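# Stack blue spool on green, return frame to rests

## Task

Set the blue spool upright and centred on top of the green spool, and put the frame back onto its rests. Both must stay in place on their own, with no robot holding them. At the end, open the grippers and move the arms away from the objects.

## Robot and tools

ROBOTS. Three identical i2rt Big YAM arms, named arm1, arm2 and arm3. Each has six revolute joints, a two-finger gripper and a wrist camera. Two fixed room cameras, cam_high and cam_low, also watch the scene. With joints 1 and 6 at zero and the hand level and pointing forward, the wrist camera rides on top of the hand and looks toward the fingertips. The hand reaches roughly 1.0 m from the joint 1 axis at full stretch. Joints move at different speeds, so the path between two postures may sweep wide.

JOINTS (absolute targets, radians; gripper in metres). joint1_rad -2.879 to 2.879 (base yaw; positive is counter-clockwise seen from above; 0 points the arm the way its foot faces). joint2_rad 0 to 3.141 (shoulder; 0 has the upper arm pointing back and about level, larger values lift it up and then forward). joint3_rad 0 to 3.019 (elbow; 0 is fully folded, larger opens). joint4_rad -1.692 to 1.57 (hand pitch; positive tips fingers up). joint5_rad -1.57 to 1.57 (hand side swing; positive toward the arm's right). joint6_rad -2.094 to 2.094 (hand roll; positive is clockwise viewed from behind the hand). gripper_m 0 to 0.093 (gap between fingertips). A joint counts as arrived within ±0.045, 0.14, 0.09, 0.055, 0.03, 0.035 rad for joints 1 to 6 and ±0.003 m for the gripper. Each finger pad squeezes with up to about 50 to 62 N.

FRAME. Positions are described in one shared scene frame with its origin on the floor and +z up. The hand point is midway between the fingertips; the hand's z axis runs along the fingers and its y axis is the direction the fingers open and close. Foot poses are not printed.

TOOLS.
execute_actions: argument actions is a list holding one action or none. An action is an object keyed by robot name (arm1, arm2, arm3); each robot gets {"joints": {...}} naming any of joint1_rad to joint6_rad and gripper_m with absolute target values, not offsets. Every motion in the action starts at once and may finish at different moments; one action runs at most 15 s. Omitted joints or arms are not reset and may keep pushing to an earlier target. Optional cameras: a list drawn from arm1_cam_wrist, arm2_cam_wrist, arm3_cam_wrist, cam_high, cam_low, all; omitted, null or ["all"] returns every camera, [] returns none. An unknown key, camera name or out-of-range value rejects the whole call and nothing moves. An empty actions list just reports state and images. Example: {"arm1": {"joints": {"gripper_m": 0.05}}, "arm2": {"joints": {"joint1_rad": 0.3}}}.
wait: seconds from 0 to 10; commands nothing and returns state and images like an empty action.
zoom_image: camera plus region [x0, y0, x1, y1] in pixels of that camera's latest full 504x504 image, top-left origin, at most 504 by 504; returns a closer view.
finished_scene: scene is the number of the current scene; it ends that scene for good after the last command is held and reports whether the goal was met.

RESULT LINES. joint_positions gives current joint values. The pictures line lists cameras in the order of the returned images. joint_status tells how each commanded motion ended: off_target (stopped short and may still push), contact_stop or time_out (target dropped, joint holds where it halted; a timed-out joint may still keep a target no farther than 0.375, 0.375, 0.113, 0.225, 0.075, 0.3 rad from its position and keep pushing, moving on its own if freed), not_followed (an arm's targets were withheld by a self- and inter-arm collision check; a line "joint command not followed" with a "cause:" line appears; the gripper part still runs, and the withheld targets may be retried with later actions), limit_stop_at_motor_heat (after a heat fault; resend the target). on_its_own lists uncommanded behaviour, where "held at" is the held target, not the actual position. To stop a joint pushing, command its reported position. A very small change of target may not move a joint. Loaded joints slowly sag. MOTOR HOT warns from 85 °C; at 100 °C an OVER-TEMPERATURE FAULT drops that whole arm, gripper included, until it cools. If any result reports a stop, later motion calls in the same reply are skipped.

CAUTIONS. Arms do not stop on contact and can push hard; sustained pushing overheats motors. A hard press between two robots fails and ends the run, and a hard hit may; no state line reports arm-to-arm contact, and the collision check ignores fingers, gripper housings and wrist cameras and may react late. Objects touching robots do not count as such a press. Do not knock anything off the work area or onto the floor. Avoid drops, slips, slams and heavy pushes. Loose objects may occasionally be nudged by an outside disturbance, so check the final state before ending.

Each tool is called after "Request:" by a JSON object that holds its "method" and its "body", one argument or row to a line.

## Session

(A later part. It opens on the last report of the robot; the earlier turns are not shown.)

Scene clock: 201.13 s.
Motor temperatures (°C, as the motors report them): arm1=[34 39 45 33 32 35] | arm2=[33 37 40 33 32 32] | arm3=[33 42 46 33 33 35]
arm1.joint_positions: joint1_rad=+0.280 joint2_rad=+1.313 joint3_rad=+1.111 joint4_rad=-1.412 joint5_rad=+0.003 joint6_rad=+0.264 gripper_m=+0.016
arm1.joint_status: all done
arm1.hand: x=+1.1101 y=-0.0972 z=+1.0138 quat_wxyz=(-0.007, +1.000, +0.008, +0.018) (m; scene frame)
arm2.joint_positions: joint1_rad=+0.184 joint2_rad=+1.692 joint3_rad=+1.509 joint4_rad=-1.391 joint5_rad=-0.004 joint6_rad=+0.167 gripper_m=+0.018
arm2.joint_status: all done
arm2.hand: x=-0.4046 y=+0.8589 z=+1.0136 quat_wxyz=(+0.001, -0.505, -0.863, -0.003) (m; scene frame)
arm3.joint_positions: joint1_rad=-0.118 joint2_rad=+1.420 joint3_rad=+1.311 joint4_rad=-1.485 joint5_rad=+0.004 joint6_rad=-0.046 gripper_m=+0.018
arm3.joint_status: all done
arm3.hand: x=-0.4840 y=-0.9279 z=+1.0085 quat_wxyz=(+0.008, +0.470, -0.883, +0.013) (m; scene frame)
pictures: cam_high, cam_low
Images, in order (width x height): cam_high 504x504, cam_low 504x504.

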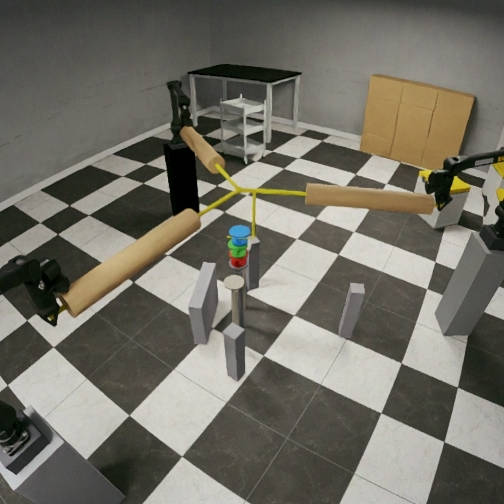

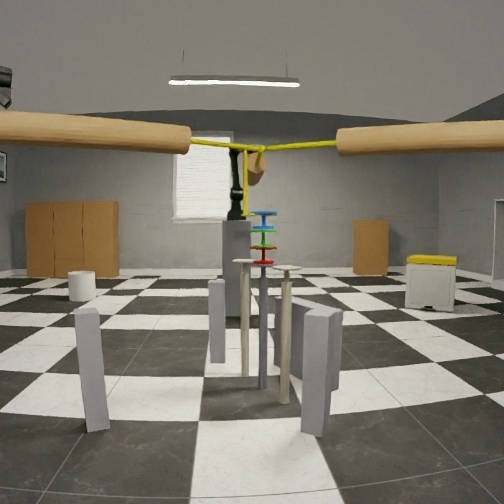

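Request:
{"method": "execute_actions", "body": {
  "actions": [
    {"arm1":{"joints":{"joint1_rad":0.305,"joint2_rad":1.255,"joint3_rad":1.075,"joint6_rad":0.29}},"arm2":{"joints":{"joint1_rad":0.205,"joint2_rad":1.69,"joint3_rad":1.575,"joint6_rad":0.19}},"arm3":{"joints":{"joint1_rad":-0.15,"joint2_rad":1.405,"joint3_rad":1.365,"joint6_rad":-0.075}}}
  ],
  "cameras": ["cam_low","cam_high"]
}}

Request:
{"method": "zoom_image", "body": {
  "camera": "cam_low",
  "region": [210,180,310,280]
}}

Request:
{"method": "zoom_image", "body": {
  "camera": "cam_high",
  "region": [190,190,290,290]
}}

Scene clock: 206.47 s.
Motor temperatures (°C, as the motors report them): arm1=[34 39 45 33 32 35] | arm2=[33 37 40 33 32 32] | arm3=[33 42 46 33 33 35]
arm1.joint_positions: joint1_rad=+0.288 joint2_rad=+1.297 joint3_rad=+1.084 joint4_rad=-1.400 joint5_rad=+0.003 joint6_rad=+0.265 gripper_m=+0.016
arm1.joint_status: all done
arm1.hand: x=+1.1173 y=-0.0981 z=+1.0091 quat_wxyz=(-0.007, +1.000, +0.012, +0.017) (m; scene frame)
arm2.joint_positions: joint1_rad=+0.190 joint2_rad=+1.705 joint3_rad=+1.526 joint4_rad=-1.391 joint5_rad=+0.000 joint6_rad=+0.171 gripper_m=+0.018
arm2.joint_status: all done
arm2.hand: x=-0.3992 y=+0.8557 z=+1.0135 quat_wxyz=(+0.000, -0.505, -0.863, +0.000) (m; scene frame)
arm3.joint_positions: joint1_rad=-0.140 joint2_rad=+1.420 joint3_rad=+1.311 joint4_rad=-1.478 joint5_rad=+0.001 joint6_rad=-0.071 gripper_m=+0.018
arm3.joint_status: all done
arm3.hand: x=-0.4760 y=-0.9318 z=+1.0084 quat_wxyz=(+0.006, +0.471, -0.882, +0.011) (m; scene frame)
pictures: cam_high, cam_low
Images, in order (width x height): cam_high 504x504, cam_low 504x504.

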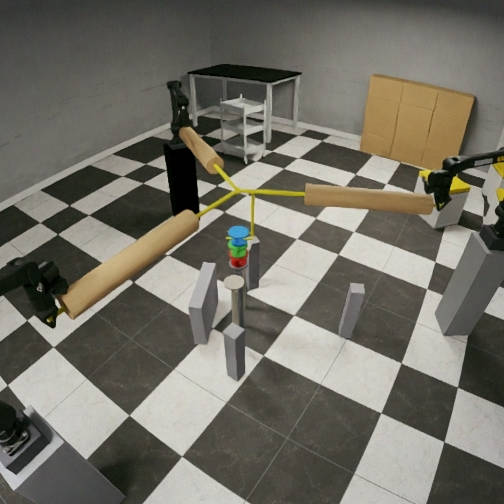

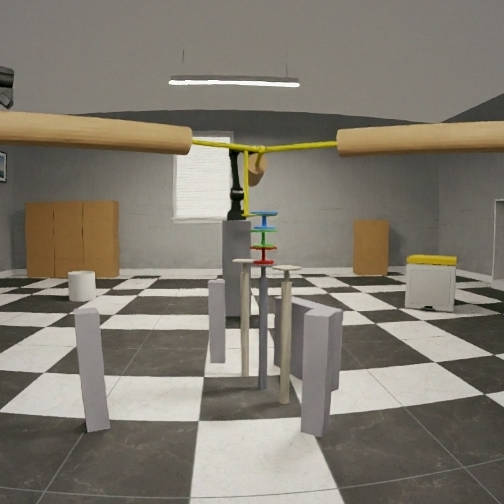

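Region (210, 180, 310, 280) of cam_low's 504x504 image, scaled by 5.040, with more detail than that image has.

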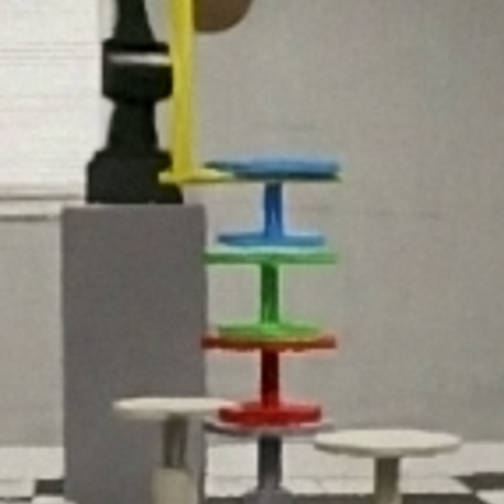

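Region (190, 190, 290, 290) of cam_high's 504x504 image, scaled by 5.040, with more detail than that image has.

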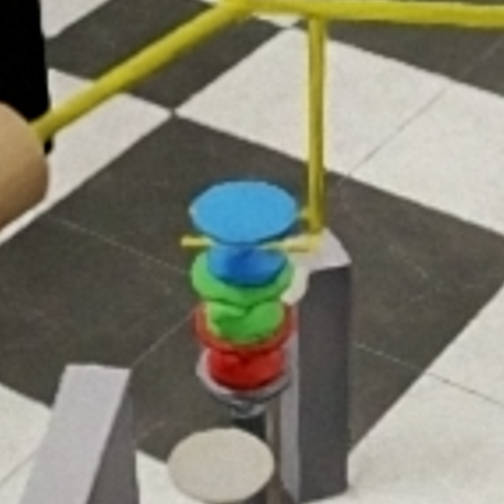

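Request:
{"method": "execute_actions", "body": {
  "actions": [
    {"arm1":{"joints":{"joint2_rad":1.305,"joint3_rad":1.005,"joint4_rad":-1.295}},"arm2":{"joints":{"joint2_rad":1.705,"joint3_rad":1.45,"joint4_rad":-1.295}},"arm3":{"joints":{"joint2_rad":1.415,"joint3_rad":1.225,"joint4_rad":-1.378}}}
  ],
  "cameras": ["cam_low","cam_high"]
}}

Request:
{"method": "zoom_image", "body": {
  "camera": "cam_low",
  "region": [210,180,310,280]
}}

Request:
{"method": "zoom_image", "body": {
  "camera": "cam_high",
  "region": [190,190,290,290]
}}

Scene clock: 210.80 s.
Motor temperatures (°C, as the motors report them): arm1=[34 39 44 33 32 35] | arm2=[33 37 41 33 32 32] | arm3=[33 41 46 33 33 35]
arm1.joint_positions: joint1_rad=+0.291 joint2_rad=+1.324 joint3_rad=+1.002 joint4_rad=-1.287 joint5_rad=+0.000 joint6_rad=+0.267 gripper_m=+0.016
arm1.joint_status: all done
arm1.hand: x=+1.1173 y=-0.0996 z=+0.9698 quat_wxyz=(-0.006, +1.000, +0.012, +0.016) (m; scene frame)
arm2.joint_positions: joint1_rad=+0.195 joint2_rad=+1.735 joint3_rad=+1.448 joint4_rad=-1.277 joint5_rad=+0.006 joint6_rad=+0.179 gripper_m=+0.018
arm2.joint_status: all done
arm2.hand: x=-0.3964 y=+0.8546 z=+0.9698 quat_wxyz=(-0.002, -0.506, -0.863, +0.004) (m; scene frame)
arm3.joint_positions: joint1_rad=-0.143 joint2_rad=+1.433 joint3_rad=+1.227 joint4_rad=-1.369 joint5_rad=-0.004 joint6_rad=-0.072 gripper_m=+0.018
arm3.joint_status: all done
arm3.hand: x=-0.4743 y=-0.9305 z=+0.9720 quat_wxyz=(+0.001, +0.470, -0.883, +0.006) (m; scene frame)
pictures: cam_high, cam_low
Images, in order (width x height): cam_high 504x504, cam_low 504x504.

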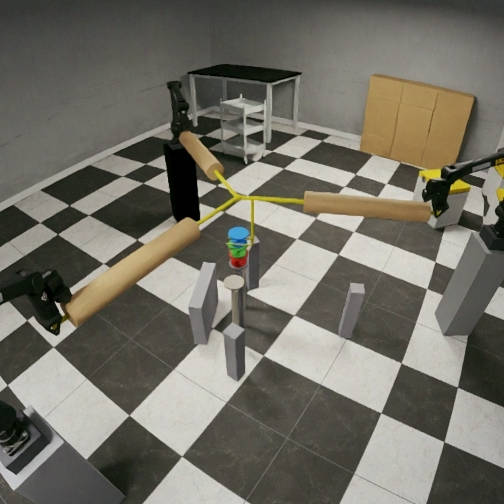

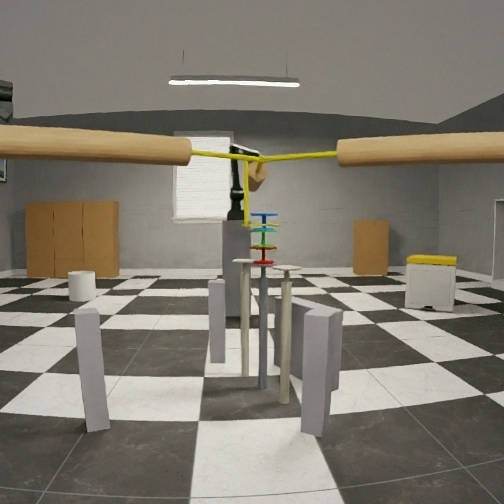

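Region (210, 180, 310, 280) of cam_low's 504x504 image, scaled by 5.040, with more detail than that image has.

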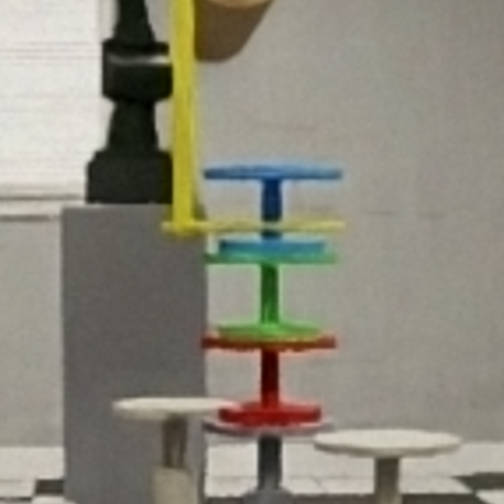

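Region (190, 190, 290, 290) of cam_high's 504x504 image, scaled by 5.040, with more detail than that image has.

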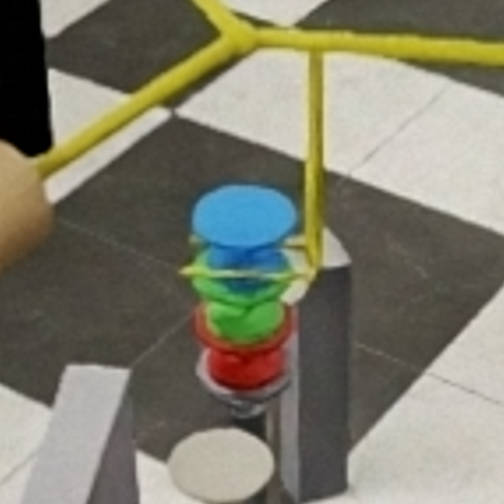

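Request:
{"method": "execute_actions", "body": {
  "actions": [
    {"arm1":{"joints":{"joint1_rad":0.09,"joint2_rad":1.35,"joint3_rad":1.12,"joint4_rad":-1.31,"joint6_rad":0.07}},"arm2":{"joints":{"joint1_rad":0.228,"joint2_rad":1.53,"joint3_rad":1.24,"joint4_rad":-1.27,"joint6_rad":0.21}},"arm3":{"joints":{"joint1_rad":0.022,"joint2_rad":1.485,"joint3_rad":1.375,"joint4_rad":-1.41,"joint6_rad":0.09}}}
  ],
  "cameras": ["cam_low"]
}}

Request:
{"method": "zoom_image", "body": {
  "camera": "cam_low",
  "region": [210,180,310,280]
}}

Scene clock: 217.70 s.
Motor temperatures (°C, as the motors report them): arm1=[34 39 44 33 32 35] | arm2=[33 37 41 33 32 32] | arm3=[33 41 46 33 33 35]
arm1.joint_positions: joint1_rad=+0.094 joint2_rad=+1.371 joint3_rad=+1.067 joint4_rad=-1.285 joint5_rad=-0.002 joint6_rad=+0.072 gripper_m=+0.016
arm1.joint_status: all done
arm1.hand: x=+1.0793 y=-0.0349 z=+0.9772 quat_wxyz=(+0.000, +1.000, +0.011, +0.006) (m; scene frame)
arm2.joint_positions: joint1_rad=+0.219 joint2_rad=+1.543 joint3_rad=+1.233 joint4_rad=-1.255 joint5_rad=+0.002 joint6_rad=+0.199 gripper_m=+0.018
arm2.joint_status: all done
arm2.hand: x=-0.4350 y=+0.9192 z=+0.9791 quat_wxyz=(-0.002, -0.504, -0.864, +0.002) (m; scene frame)
arm3.joint_positions: joint1_rad=+0.016 joint2_rad=+1.503 joint3_rad=+1.324 joint4_rad=-1.373 joint5_rad=+0.001 joint6_rad=+0.084 gripper_m=+0.018
arm3.joint_status: all done
arm3.hand: x=-0.5113 y=-0.8648 z=+0.9789 quat_wxyz=(-0.010, +0.472, -0.882, +0.002) (m; scene frame)
pictures: cam_low
Images, in order (width x height): cam_low 504x504.

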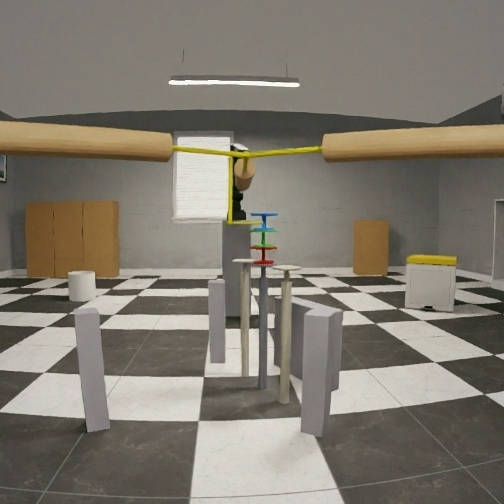

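Region (210, 180, 310, 280) of cam_low's 504x504 image, scaled by 5.040, with more detail than that image has.

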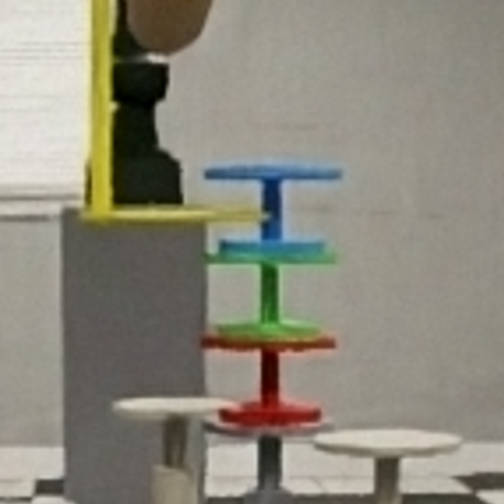

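Request:
{"method": "execute_actions", "body": {
  "actions": [
    {"arm1":{"joints":{"joint1_rad":-0.065,"joint2_rad":1.44,"joint3_rad":1.21,"joint4_rad":-1.32,"joint6_rad":-0.085}},"arm2":{"joints":{"joint1_rad":0.265,"joint2_rad":1.355,"joint3_rad":1.045,"joint4_rad":-1.255,"joint6_rad":0.25}},"arm3":{"joints":{"joint1_rad":0.155,"joint2_rad":1.585,"joint3_rad":1.495,"joint4_rad":-1.43,"joint6_rad":0.22}}}
  ],
  "cameras": []
}}

Request:
{"method": "execute_actions", "body": {
  "actions": [
    {"arm1":{"joints":{"joint1_rad":-0.225,"joint2_rad":1.7,"joint3_rad":1.09,"joint4_rad":-0.94,"joint6_rad":-0.23}},"arm2":{"joints":{"joint1_rad":0.455,"joint2_rad":1.305,"joint3_rad":0.62,"joint4_rad":-0.85,"joint6_rad":0.445}},"arm3":{"joints":{"joint1_rad":0.315,"joint2_rad":1.935,"joint3_rad":1.62,"joint4_rad":-1.235,"joint6_rad":0.36}}}
  ],
  "cameras": ["cam_low","cam_high"]
}}

Scene clock: 224.93 s.
Motor temperatures (°C, as the motors report them): arm1=[34 39 44 33 32 35] | arm2=[33 37 40 33 32 32] | arm3=[33 41 47 33 33 35]
arm1.joint_positions: joint1_rad=-0.058 joint2_rad=+1.466 joint3_rad=+1.162 joint4_rad=-1.292 joint5_rad=-0.004 joint6_rad=-0.081 gripper_m=+0.016
arm1.joint_status: all done
arm1.hand: x=+1.0434 y=+0.0235 z=+0.9766 quat_wxyz=(+0.002, +1.000, +0.011, +0.010) (m; scene frame)
arm2.joint_positions: joint1_rad=+0.253 joint2_rad=+1.370 joint3_rad=+1.041 joint4_rad=-1.236 joint5_rad=+0.005 joint6_rad=+0.237 gripper_m=+0.018
arm2.joint_status: all done
arm2.hand: x=-0.4705 y=+0.9793 z=+0.9765 quat_wxyz=(-0.002, -0.505, -0.863, +0.003) (m; scene frame)
arm3.joint_positions: joint1_rad=+0.144 joint2_rad=+1.608 joint3_rad=+1.449 joint4_rad=-1.401 joint5_rad=+0.003 joint6_rad=+0.214 gripper_m=+0.018
arm3.joint_status: all done
arm3.hand: x=-0.5480 y=-0.8043 z=+0.9790 quat_wxyz=(-0.007, +0.471, -0.882, +0.004) (m; scene frame)
pictures: none
No camera images: the call's "cameras" was empty. Leave "cameras" out to get every camera's image.

Scene clock: 226.07 s.
Motor temperatures (°C, as the motors report them): arm1=[34 40 44 33 32 35] | arm2=[33 37 40 33 32 32] | arm3=[33 41 47 33 33 35]
arm1.joint_positions: joint1_rad=-0.219 joint2_rad=+1.744 joint3_rad=+1.096 joint4_rad=-0.931 joint5_rad=+0.004 joint6_rad=-0.224 gripper_m=+0.016
arm1.joint_status: all done
arm1.hand: x=+1.0050 y=+0.1004 z=+0.8378 quat_wxyz=(-0.001, +1.000, +0.002, +0.002) (m; scene frame)
arm2.joint_positions: joint1_rad=+0.451 joint2_rad=+1.320 joint3_rad=+0.626 joint4_rad=-0.846 joint5_rad=+0.004 joint6_rad=+0.451 gripper_m=+0.018
arm2.joint_status: all done
arm2.hand: x=-0.4865 y=+1.0820 z=+0.8552 quat_wxyz=(-0.016, -0.513, -0.858, +0.003) (m; scene frame)
arm3.joint_positions: joint1_rad=+0.297 joint2_rad=+1.976 joint3_rad=+1.573 joint4_rad=-1.210 joint5_rad=+0.009 joint6_rad=+0.380 gripper_m=+0.018
arm3.joint_status: all done
arm3.hand: x=-0.5958 y=-0.6952 z=+0.8337 quat_wxyz=(+0.009, +0.464, -0.885, +0.025) (m; scene frame)
pictures: cam_high, cam_low
Images, in order (width x height): cam_high 504x504, cam_low 504x504.

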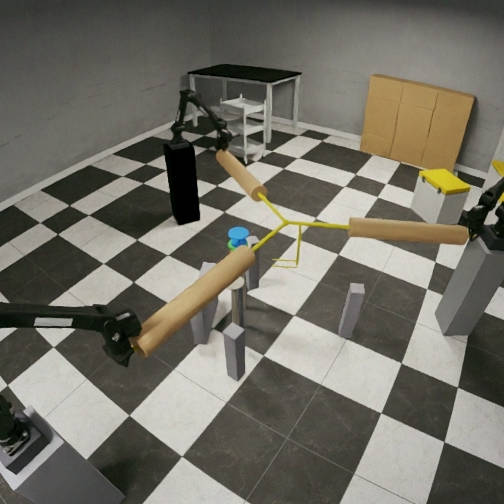

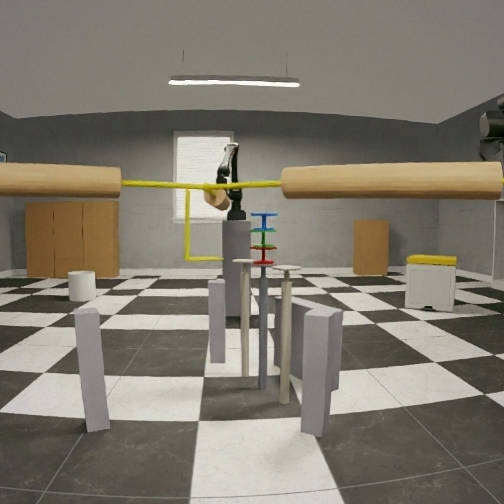

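Request:
{"method": "execute_actions", "body": {
  "actions": [
    {"arm1":{"joints":{"joint1_rad":-0.2,"joint2_rad":1.875,"joint3_rad":1.045,"joint4_rad":-0.734,"joint6_rad":-0.215}},"arm2":{"joints":{"joint1_rad":0.44,"joint2_rad":1.57,"joint3_rad":0.55,"joint4_rad":-0.523,"joint6_rad":0.435}},"arm3":{"joints":{"joint1_rad":0.318,"joint2_rad":2.02,"joint3_rad":1.488,"joint4_rad":-1.036,"joint6_rad":0.34}}}
  ],
  "cameras": []
}}

Request:
{"method": "execute_actions", "body": {
  "actions": [
    {"arm1":{"joints":{"joint2_rad":2.1,"joint3_rad":1.05,"joint4_rad":-0.506}},"arm2":{"joints":{"joint2_rad":1.935,"joint3_rad":0.565,"joint4_rad":-0.174}},"arm3":{"joints":{"joint2_rad":2.185,"joint3_rad":1.475,"joint4_rad":-0.859}}}
  ],
  "cameras": []
}}

Request:
{"method": "execute_actions", "body": {
  "actions": [
    {"arm1":{"joints":{"joint2_rad":2.36,"joint3_rad":1.15,"joint4_rad":-0.332}},"arm2":{"joints":{"joint2_rad":2.305,"joint3_rad":0.69,"joint4_rad":0.086}},"arm3":{"joints":{"joint2_rad":2.385,"joint3_rad":1.545,"joint4_rad":-0.695}}}
  ],
  "cameras": ["cam_low","cam_high"]
}}

Scene clock: 233.83 s.
Motor temperatures (°C, as the motors report them): arm1=[34 40 43 33 32 35] | arm2=[33 36 40 33 32 32] | arm3=[33 42 47 33 33 35]
arm1.joint_positions: joint1_rad=-0.204 joint2_rad=+1.914 joint3_rad=+1.052 joint4_rad=-0.726 joint5_rad=+0.000 joint6_rad=-0.221 gripper_m=+0.016
arm1.joint_status: all done
arm1.hand: x=+1.0016 y=+0.0933 z=+0.7513 quat_wxyz=(+0.001, +1.000, +0.008, +0.006) (m; scene frame)
arm2.joint_positions: joint1_rad=+0.441 joint2_rad=+1.581 joint3_rad=+0.557 joint4_rad=-0.522 joint5_rad=+0.008 joint6_rad=+0.442 gripper_m=+0.018
arm2.joint_status: all done
arm2.hand: x=-0.4858 y=+1.0772 z=+0.7673 quat_wxyz=(-0.012, -0.513, -0.858, +0.005) (m; scene frame)
arm3.joint_positions: joint1_rad=+0.303 joint2_rad=+2.041 joint3_rad=+1.486 joint4_rad=-1.037 joint5_rad=+0.003 joint6_rad=+0.383 gripper_m=+0.018
arm3.joint_status: joint6_rad time_out (moved +0.003 of -0.040); the others done
arm3.on_its_own: joint6_rad reads +0.383 and still pushes toward +0.340 since a time_out
arm3.hand: x=-0.6002 y=-0.6961 z=+0.7674 quat_wxyz=(+0.004, +0.466, -0.885, +0.016) (m; scene frame)
pictures: none
No camera images: the call's "cameras" was empty. Leave "cameras" out to get every camera's image.

not run: a stop came earlier in this reply.

not run: a stop came earlier in this reply.

Request:
{"method": "execute_actions", "body": {
  "actions": [
    {"arm1":{"joints":{"joint2_rad":2.095,"joint3_rad":1.05,"joint4_rad":-0.506}},"arm2":{"joints":{"joint2_rad":1.935,"joint3_rad":0.565,"joint4_rad":-0.174}},"arm3":{"joints":{"joint2_rad":2.185,"joint3_rad":1.475,"joint4_rad":-0.859,"joint6_rad":0.365}}}
  ],
  "cameras": []
}}

Request:
{"method": "execute_actions", "body": {
  "actions": [
    {"arm1":{"joints":{"joint2_rad":2.35,"joint3_rad":1.15,"joint4_rad":-0.332}},"arm2":{"joints":{"joint2_rad":2.305,"joint3_rad":0.69,"joint4_rad":0.086}},"arm3":{"joints":{"joint2_rad":2.385,"joint3_rad":1.545,"joint4_rad":-0.695}}}
  ],
  "cameras": ["cam_low","cam_high"]
}}

Scene clock: 237.07 s.
Motor temperatures (°C, as the motors report them): arm1=[34 40 43 33 32 35] | arm2=[33 36 39 33 32 32] | arm3=[33 43 46 33 33 35]
arm1.joint_positions: joint1_rad=-0.203 joint2_rad=+2.128 joint3_rad=+1.045 joint4_rad=-0.497 joint5_rad=+0.000 joint6_rad=-0.220 gripper_m=+0.016
arm1.joint_status: all done
arm1.hand: x=+1.0023 y=+0.0926 z=+0.6553 quat_wxyz=(+0.001, +1.000, +0.009, +0.002) (m; scene frame)
arm2.joint_positions: joint1_rad=+0.441 joint2_rad=+1.944 joint3_rad=+0.567 joint4_rad=-0.176 joint5_rad=+0.003 joint6_rad=+0.442 gripper_m=+0.018
arm2.joint_status: all done
arm2.hand: x=-0.4829 y=+1.0763 z=+0.6686 quat_wxyz=(-0.009, -0.513, -0.858, +0.002) (m; scene frame)
arm3.joint_positions: joint1_rad=+0.303 joint2_rad=+2.217 joint3_rad=+1.470 joint4_rad=-0.854 joint5_rad=+0.006 joint6_rad=+0.389 gripper_m=+0.018
arm3.joint_status: all done
arm3.hand: x=-0.5981 y=-0.6940 z=+0.6637 quat_wxyz=(+0.006, +0.464, -0.886, +0.020) (m; scene frame)
pictures: none
No camera images: the call's "cameras" was empty. Leave "cameras" out to get every camera's image.

Scene clock: 238.10 s.
Motor temperatures (°C, as the motors report them): arm1=[34 40 43 33 32 35] | arm2=[33 36 39 33 32 32] | arm3=[33 43 46 33 33 35]
arm1.joint_positions: joint1_rad=-0.193 joint2_rad=+2.388 joint3_rad=+1.125 joint4_rad=-0.334 joint5_rad=-0.002 joint6_rad=-0.215 gripper_m=+0.016
arm1.joint_status: all done
arm1.hand: x=+1.0032 y=+0.0875 z=+0.5530 quat_wxyz=(+0.003, +1.000, +0.011, +0.010) (m; scene frame)
arm2.joint_positions: joint1_rad=+0.441 joint2_rad=+2.322 joint3_rad=+0.684 joint4_rad=+0.075 joint5_rad=+0.004 joint6_rad=+0.442 gripper_m=+0.018
arm2.joint_status: all done
arm2.hand: x=-0.4791 y=+1.0731 z=+0.5649 quat_wxyz=(-0.004, -0.513, -0.858, +0.003) (m; scene frame)
arm3.joint_positions: joint1_rad=+0.302 joint2_rad=+2.414 joint3_rad=+1.506 joint4_rad=-0.691 joint5_rad=+0.006 joint6_rad=+0.389 gripper_m=+0.018
arm3.joint_status: all done
arm3.hand: x=-0.5965 y=-0.6946 z=+0.5614 quat_wxyz=(+0.006, +0.463, -0.886, +0.020) (m; scene frame)
pictures: cam_high, cam_low
Images, in order (width x height): cam_high 504x504, cam_low 504x504.

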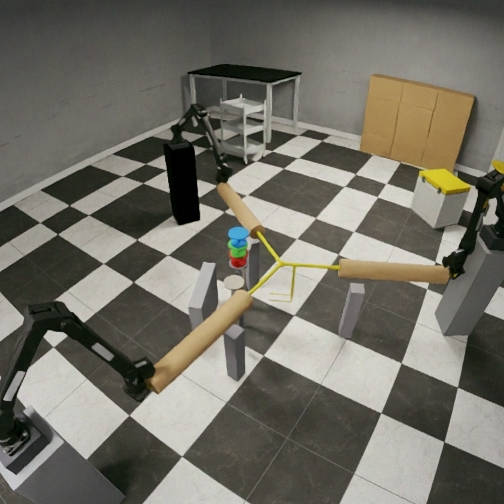

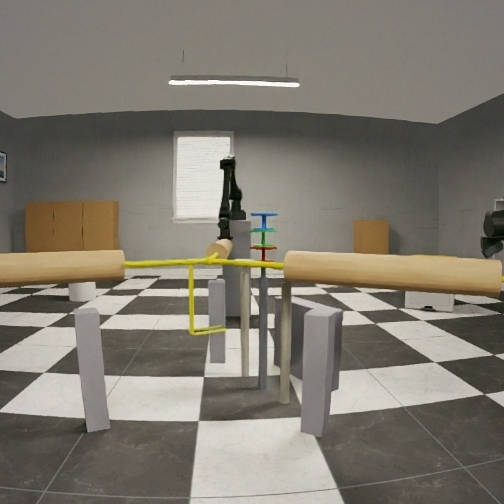

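Request:
{"method": "execute_actions", "body": {
  "actions": [
    {"arm1":{"joints":{"joint1_rad":-0.228,"joint2_rad":2.525,"joint3_rad":1.26,"joint4_rad":-0.272,"joint6_rad":-0.235}},"arm2":{"joints":{"joint1_rad":0.462,"joint2_rad":2.53,"joint3_rad":0.81,"joint4_rad":0.174,"joint6_rad":0.45}},"arm3":{"joints":{"joint1_rad":0.328,"joint2_rad":2.53,"joint3_rad":1.635,"joint4_rad":-0.635}}}
  ],
  "cameras": ["cam_low","cam_high"]
}}

Scene clock: 242.87 s.
Motor temperatures (°C, as the motors report them): arm1=[34 41 42 33 32 35] | arm2=[33 36 39 33 32 32] | arm3=[33 43 45 33 33 35]
arm1.joint_positions: joint1_rad=-0.211 joint2_rad=+2.560 joint3_rad=+1.229 joint4_rad=-0.271 joint5_rad=-0.005 joint6_rad=-0.227 gripper_m=+0.016
arm1.joint_status: all done
arm1.hand: x=+0.9997 y=+0.0959 z=+0.4875 quat_wxyz=(+0.006, +1.000, +0.008, +0.012) (m; scene frame)
arm2.joint_positions: joint1_rad=+0.459 joint2_rad=+2.557 joint3_rad=+0.803 joint4_rad=+0.161 joint5_rad=+0.008 joint6_rad=+0.459 gripper_m=+0.018
arm2.joint_status: all done
arm2.hand: x=-0.4816 y=+1.0809 z=+0.4922 quat_wxyz=(+0.012, -0.513, -0.859, +0.003) (m; scene frame)
arm3.joint_positions: joint1_rad=+0.309 joint2_rad=+2.553 joint3_rad=+1.593 joint4_rad=-0.640 joint5_rad=+0.004 joint6_rad=+0.393 gripper_m=+0.018
arm3.joint_status: all done
arm3.hand: x=-0.5981 y=-0.6855 z=+0.5027 quat_wxyz=(+0.006, +0.464, -0.886, +0.019) (m; scene frame)
pictures: cam_high, cam_low
Images, in order (width x height): cam_high 504x504, cam_low 504x504.

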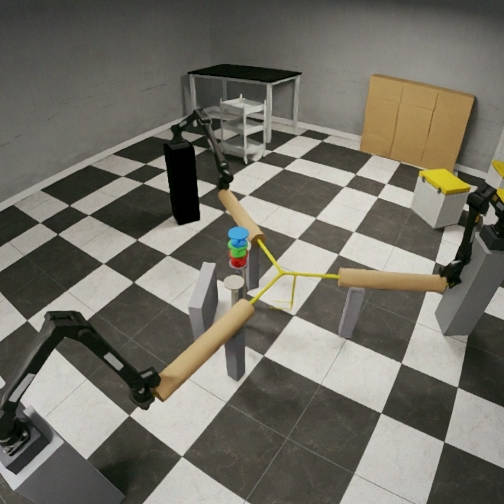

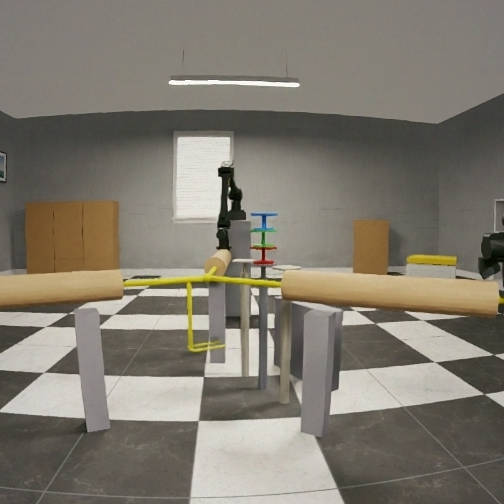

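Aligned. Lower.

Request:
{"method": "execute_actions", "body": {
  "actions": [
    {"arm1":{"joints":{"joint2_rad":2.61,"joint3_rad":1.31,"joint4_rad":-0.246}},"arm2":{"joints":{"joint2_rad":2.625,"joint3_rad":0.875,"joint4_rad":0.212}},"arm3":{"joints":{"joint2_rad":2.6,"joint3_rad":1.665,"joint4_rad":-0.605}}}
  ],
  "cameras": ["cam_low","cam_high"]
}}

Scene clock: 244.90 s.
Motor temperatures (°C, as the motors report them): arm1=[34 41 42 33 32 35] | arm2=[33 36 38 33 32 32] | arm3=[33 43 45 33 33 35]
arm1.joint_positions: joint1_rad=-0.211 joint2_rad=+2.633 joint3_rad=+1.276 joint4_rad=-0.246 joint5_rad=-0.008 joint6_rad=-0.227 gripper_m=+0.016
arm1.joint_status: all done
arm1.hand: x=+0.9990 y=+0.0958 z=+0.4593 quat_wxyz=(+0.007, +1.000, +0.008, +0.012) (m; scene frame)
arm2.joint_positions: joint1_rad=+0.459 joint2_rad=+2.646 joint3_rad=+0.859 joint4_rad=+0.194 joint5_rad=+0.008 joint6_rad=+0.460 gripper_m=+0.018
arm2.joint_status: all done
arm2.hand: x=-0.4815 y=+1.0809 z=+0.4628 quat_wxyz=(+0.011, -0.513, -0.858, +0.003) (m; scene frame)
arm3.joint_positions: joint1_rad=+0.310 joint2_rad=+2.604 joint3_rad=+1.623 joint4_rad=-0.617 joint5_rad=+0.002 joint6_rad=+0.394 gripper_m=+0.018
arm3.joint_status: all done
arm3.hand: x=-0.5989 y=-0.6847 z=+0.4796 quat_wxyz=(+0.007, +0.464, -0.885, +0.018) (m; scene frame)
pictures: cam_high, cam_low
Images, in order (width x height): cam_high 504x504, cam_low 504x504.

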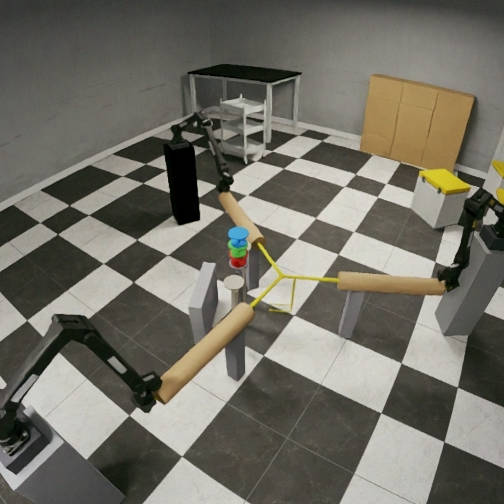

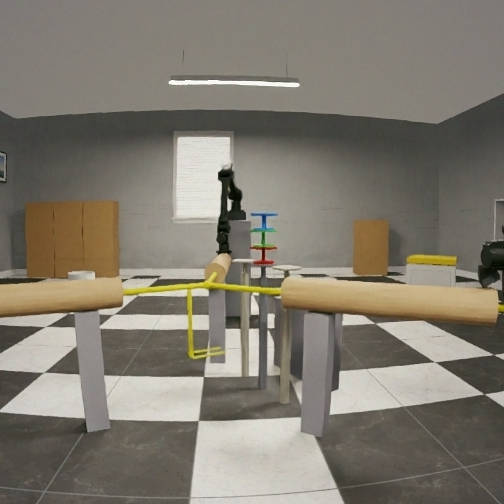

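Arm3 is 0.007 above rest; lower it slightly, then release.

Request:
{"method": "execute_actions", "body": {
  "actions": [
    {"arm3":{"joints":{"joint2_rad":2.625,"joint4_rad":-0.6}}}
  ],
  "cameras": []
}}

Request:
{"method": "execute_actions", "body": {
  "actions": [
    {"arm1":{"joints":{"gripper_m":0.093}},"arm2":{"joints":{"gripper_m":0.093}},"arm3":{"joints":{"gripper_m":0.093}}}
  ],
  "cameras": []
}}

Request:
{"method": "execute_actions", "body": {
  "actions": [
    {"arm1":{"joints":{"joint2_rad":2.35,"joint3_rad":1.13,"joint4_rad":-0.334}},"arm2":{"joints":{"joint2_rad":2.3,"joint3_rad":0.668,"joint4_rad":0.085}},"arm3":{"joints":{"joint2_rad":2.375,"joint3_rad":1.52,"joint4_rad":-0.697}}}
  ],
  "cameras": ["cam_low","cam_high"]
}}

Scene clock: 248.70 s.
Motor temperatures (°C, as the motors report them): arm1=[34 41 42 33 32 35] | arm2=[33 36 38 33 32 32] | arm3=[33 43 45 33 33 35]
arm1.joint_positions: joint1_rad=-0.211 joint2_rad=+2.633 joint3_rad=+1.276 joint4_rad=-0.246 joint5_rad=-0.008 joint6_rad=-0.227 gripper_m=+0.016
arm1.joint_status: not commanded
arm1.hand: x=+0.9990 y=+0.0959 z=+0.4593 quat_wxyz=(+0.007, +1.000, +0.008, +0.012) (m; scene frame)
arm2.joint_positions: joint1_rad=+0.459 joint2_rad=+2.646 joint3_rad=+0.858 joint4_rad=+0.194 joint5_rad=+0.008 joint6_rad=+0.460 gripper_m=+0.018
arm2.joint_status: not commanded
arm2.hand: x=-0.4819 y=+1.0812 z=+0.4629 quat_wxyz=(+0.012, -0.513, -0.858, +0.003) (m; scene frame)
arm3.joint_positions: joint1_rad=+0.310 joint2_rad=+2.609 joint3_rad=+1.625 joint4_rad=-0.616 joint5_rad=+0.002 joint6_rad=+0.394 gripper_m=+0.018
arm3.joint_status: all done
arm3.hand: x=-0.5990 y=-0.6850 z=+0.4774 quat_wxyz=(+0.007, +0.464, -0.885, +0.018) (m; scene frame)
pictures: none
No camera images: the call's "cameras" was empty. Leave "cameras" out to get every camera's image.

Scene clock: 249.40 s.
Motor temperatures (°C, as the motors report them): arm1=[34 41 42 33 32 35] | arm2=[33 36 38 33 32 32] | arm3=[33 43 45 33 33 35]
arm1.joint_positions: joint1_rad=-0.215 joint2_rad=+2.631 joint3_rad=+1.293 joint4_rad=-0.246 joint5_rad=-0.002 joint6_rad=-0.229 gripper_m=+0.093
arm1.joint_status: all done
arm1.hand: x=+0.9887 y=+0.1008 z=+0.4615 quat_wxyz=(+0.002, +1.000, +0.006, +0.003) (m; scene frame)
arm2.joint_positions: joint1_rad=+0.459 joint2_rad=+2.636 joint3_rad=+0.872 joint4_rad=+0.202 joint5_rad=+0.004 joint6_rad=+0.460 gripper_m=+0.093
arm2.joint_status: all done
arm2.hand: x=-0.4687 y=+1.0727 z=+0.4644 quat_wxyz=(-0.004, -0.513, -0.859, +0.002) (m; scene frame)
arm3.joint_positions: joint1_rad=+0.315 joint2_rad=+2.609 joint3_rad=+1.631 joint4_rad=-0.616 joint5_rad=+0.002 joint6_rad=+0.375 gripper_m=+0.093
arm3.joint_status: all done
arm3.hand: x=-0.6009 y=-0.6813 z=+0.4785 quat_wxyz=(+0.005, +0.475, -0.880, +0.016) (m; scene frame)
pictures: none
No camera images: the call's "cameras" was empty. Leave "cameras" out to get every camera's image.

Scene clock: 250.67 s.
Motor temperatures (°C, as the motors report them): arm1=[34 41 41 33 32 35] | arm2=[33 36 38 33 32 32] | arm3=[33 43 45 33 33 35]
arm1.joint_positions: joint1_rad=-0.215 joint2_rad=+2.347 joint3_rad=+1.129 joint4_rad=-0.329 joint5_rad=-0.002 joint6_rad=-0.229 gripper_m=+0.093
arm1.joint_status: all done
arm1.hand: x=+0.9861 y=+0.1015 z=+0.5718 quat_wxyz=(-0.002, +1.000, +0.007, -0.015) (m; scene frame)
arm2.joint_positions: joint1_rad=+0.459 joint2_rad=+2.296 joint3_rad=+0.670 joint4_rad=+0.091 joint5_rad=+0.004 joint6_rad=+0.460 gripper_m=+0.093
arm2.joint_status: all done
arm2.hand: x=-0.4715 y=+1.0746 z=+0.5725 quat_wxyz=(-0.018, -0.513, -0.858, +0.003) (m; scene frame)
arm3.joint_positions: joint1_rad=+0.315 joint2_rad=+2.360 joint3_rad=+1.511 joint4_rad=-0.687 joint5_rad=+0.002 joint6_rad=+0.374 gripper_m=+0.093
arm3.joint_status: all done
arm3.hand: x=-0.6001 y=-0.6714 z=+0.5935 quat_wxyz=(-0.013, +0.476, -0.880, -0.006) (m; scene frame)
pictures: cam_high, cam_low
Images, in order (width x height): cam_high 504x504, cam_low 504x504.

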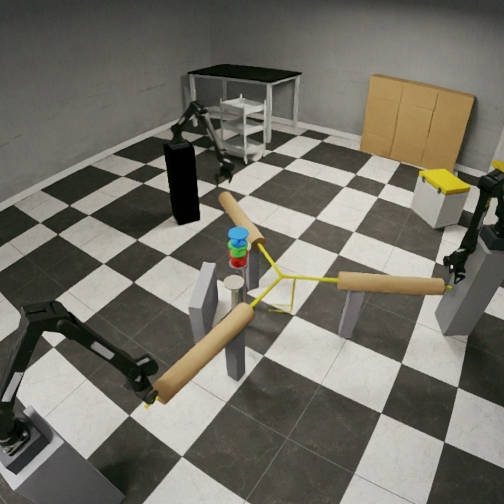

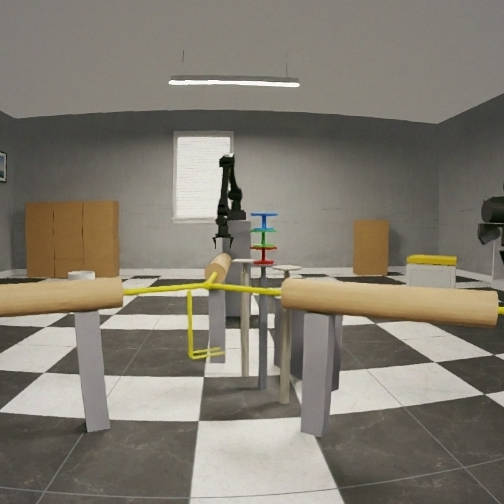

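Request:
{"method": "execute_actions", "body": {
  "actions": [
    {"arm1":{"joints":{"joint2_rad":1.5,"joint3_rad":0.7,"joint4_rad":-0.75}},"arm2":{"joints":{"joint2_rad":1.32,"joint3_rad":0.55,"joint4_rad":-0.8}},"arm3":{"joints":{"joint2_rad":1.5,"joint3_rad":0.8,"joint4_rad":-0.85}}}
  ],
  "cameras": ["cam_low","cam_high"]
}}

Request:
{"method": "zoom_image", "body": {
  "camera": "cam_low",
  "region": [210,180,310,280]
}}

Request:
{"method": "zoom_image", "body": {
  "camera": "cam_high",
  "region": [190,190,290,290]
}}

Scene clock: 254.17 s.
Motor temperatures (°C, as the motors report them): arm1=[34 41 41 33 32 35] | arm2=[33 36 38 33 32 32] | arm3=[33 43 44 33 33 35]
arm1.joint_positions: joint1_rad=-0.215 joint2_rad=+1.507 joint3_rad=+0.705 joint4_rad=-0.740 joint5_rad=-0.002 joint6_rad=-0.229 gripper_m=+0.093
arm1.joint_status: all done
arm1.hand: x=+1.1197 y=+0.0724 z=+0.8146 quat_wxyz=(-0.002, +1.000, +0.007, -0.017) (m; scene frame)
arm2.joint_positions: joint1_rad=+0.459 joint2_rad=+1.321 joint3_rad=+0.541 joint4_rad=-0.790 joint5_rad=+0.004 joint6_rad=+0.460 gripper_m=+0.093
arm2.joint_status: all done
arm2.hand: x=-0.5089 y=+1.1011 z=+0.8307 quat_wxyz=(+0.000, -0.513, -0.859, +0.002) (m; scene frame)
arm3.joint_positions: joint1_rad=+0.315 joint2_rad=+1.516 joint3_rad=+0.805 joint4_rad=-0.836 joint5_rad=+0.002 joint6_rad=+0.374 gripper_m=+0.093
arm3.joint_status: all done
arm3.hand: x=-0.6500 y=-0.8994 z=+0.7961 quat_wxyz=(-0.009, +0.476, -0.880, -0.002) (m; scene frame)
pictures: cam_high, cam_low
Images, in order (width x height): cam_high 504x504, cam_low 504x504.

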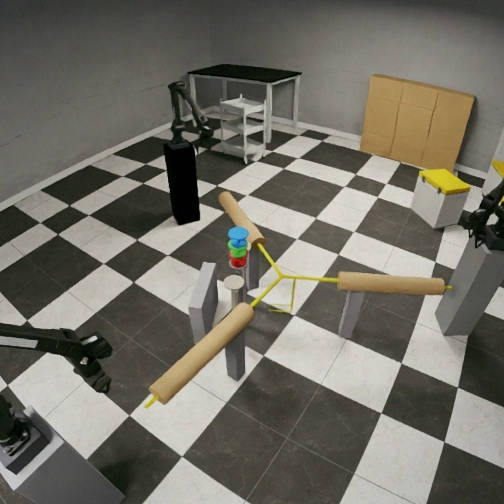

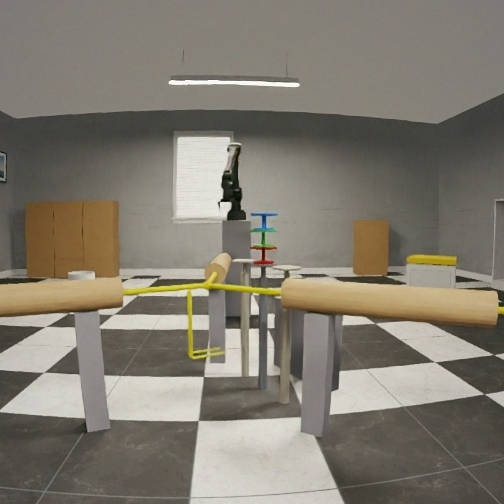

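Region (210, 180, 310, 280) of cam_low's 504x504 image, scaled by 5.040, with more detail than that image has.

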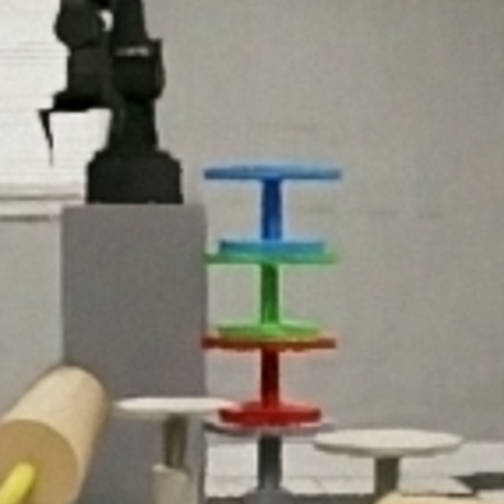

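Region (190, 190, 290, 290) of cam_high's 504x504 image, scaled by 5.040, with more detail than that image has.

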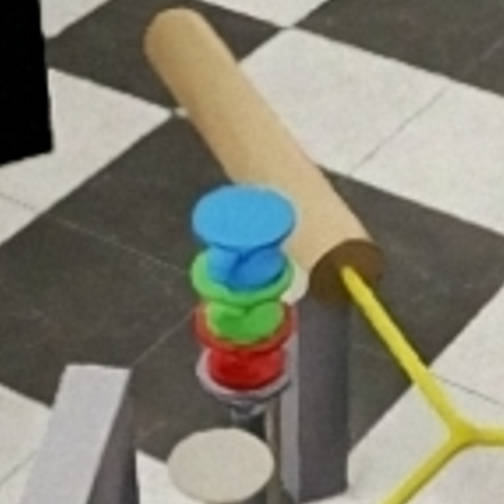

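Request:
{"method": "finished_scene", "body": {
  "scene": 2
}}

The scene is finished: the task was done.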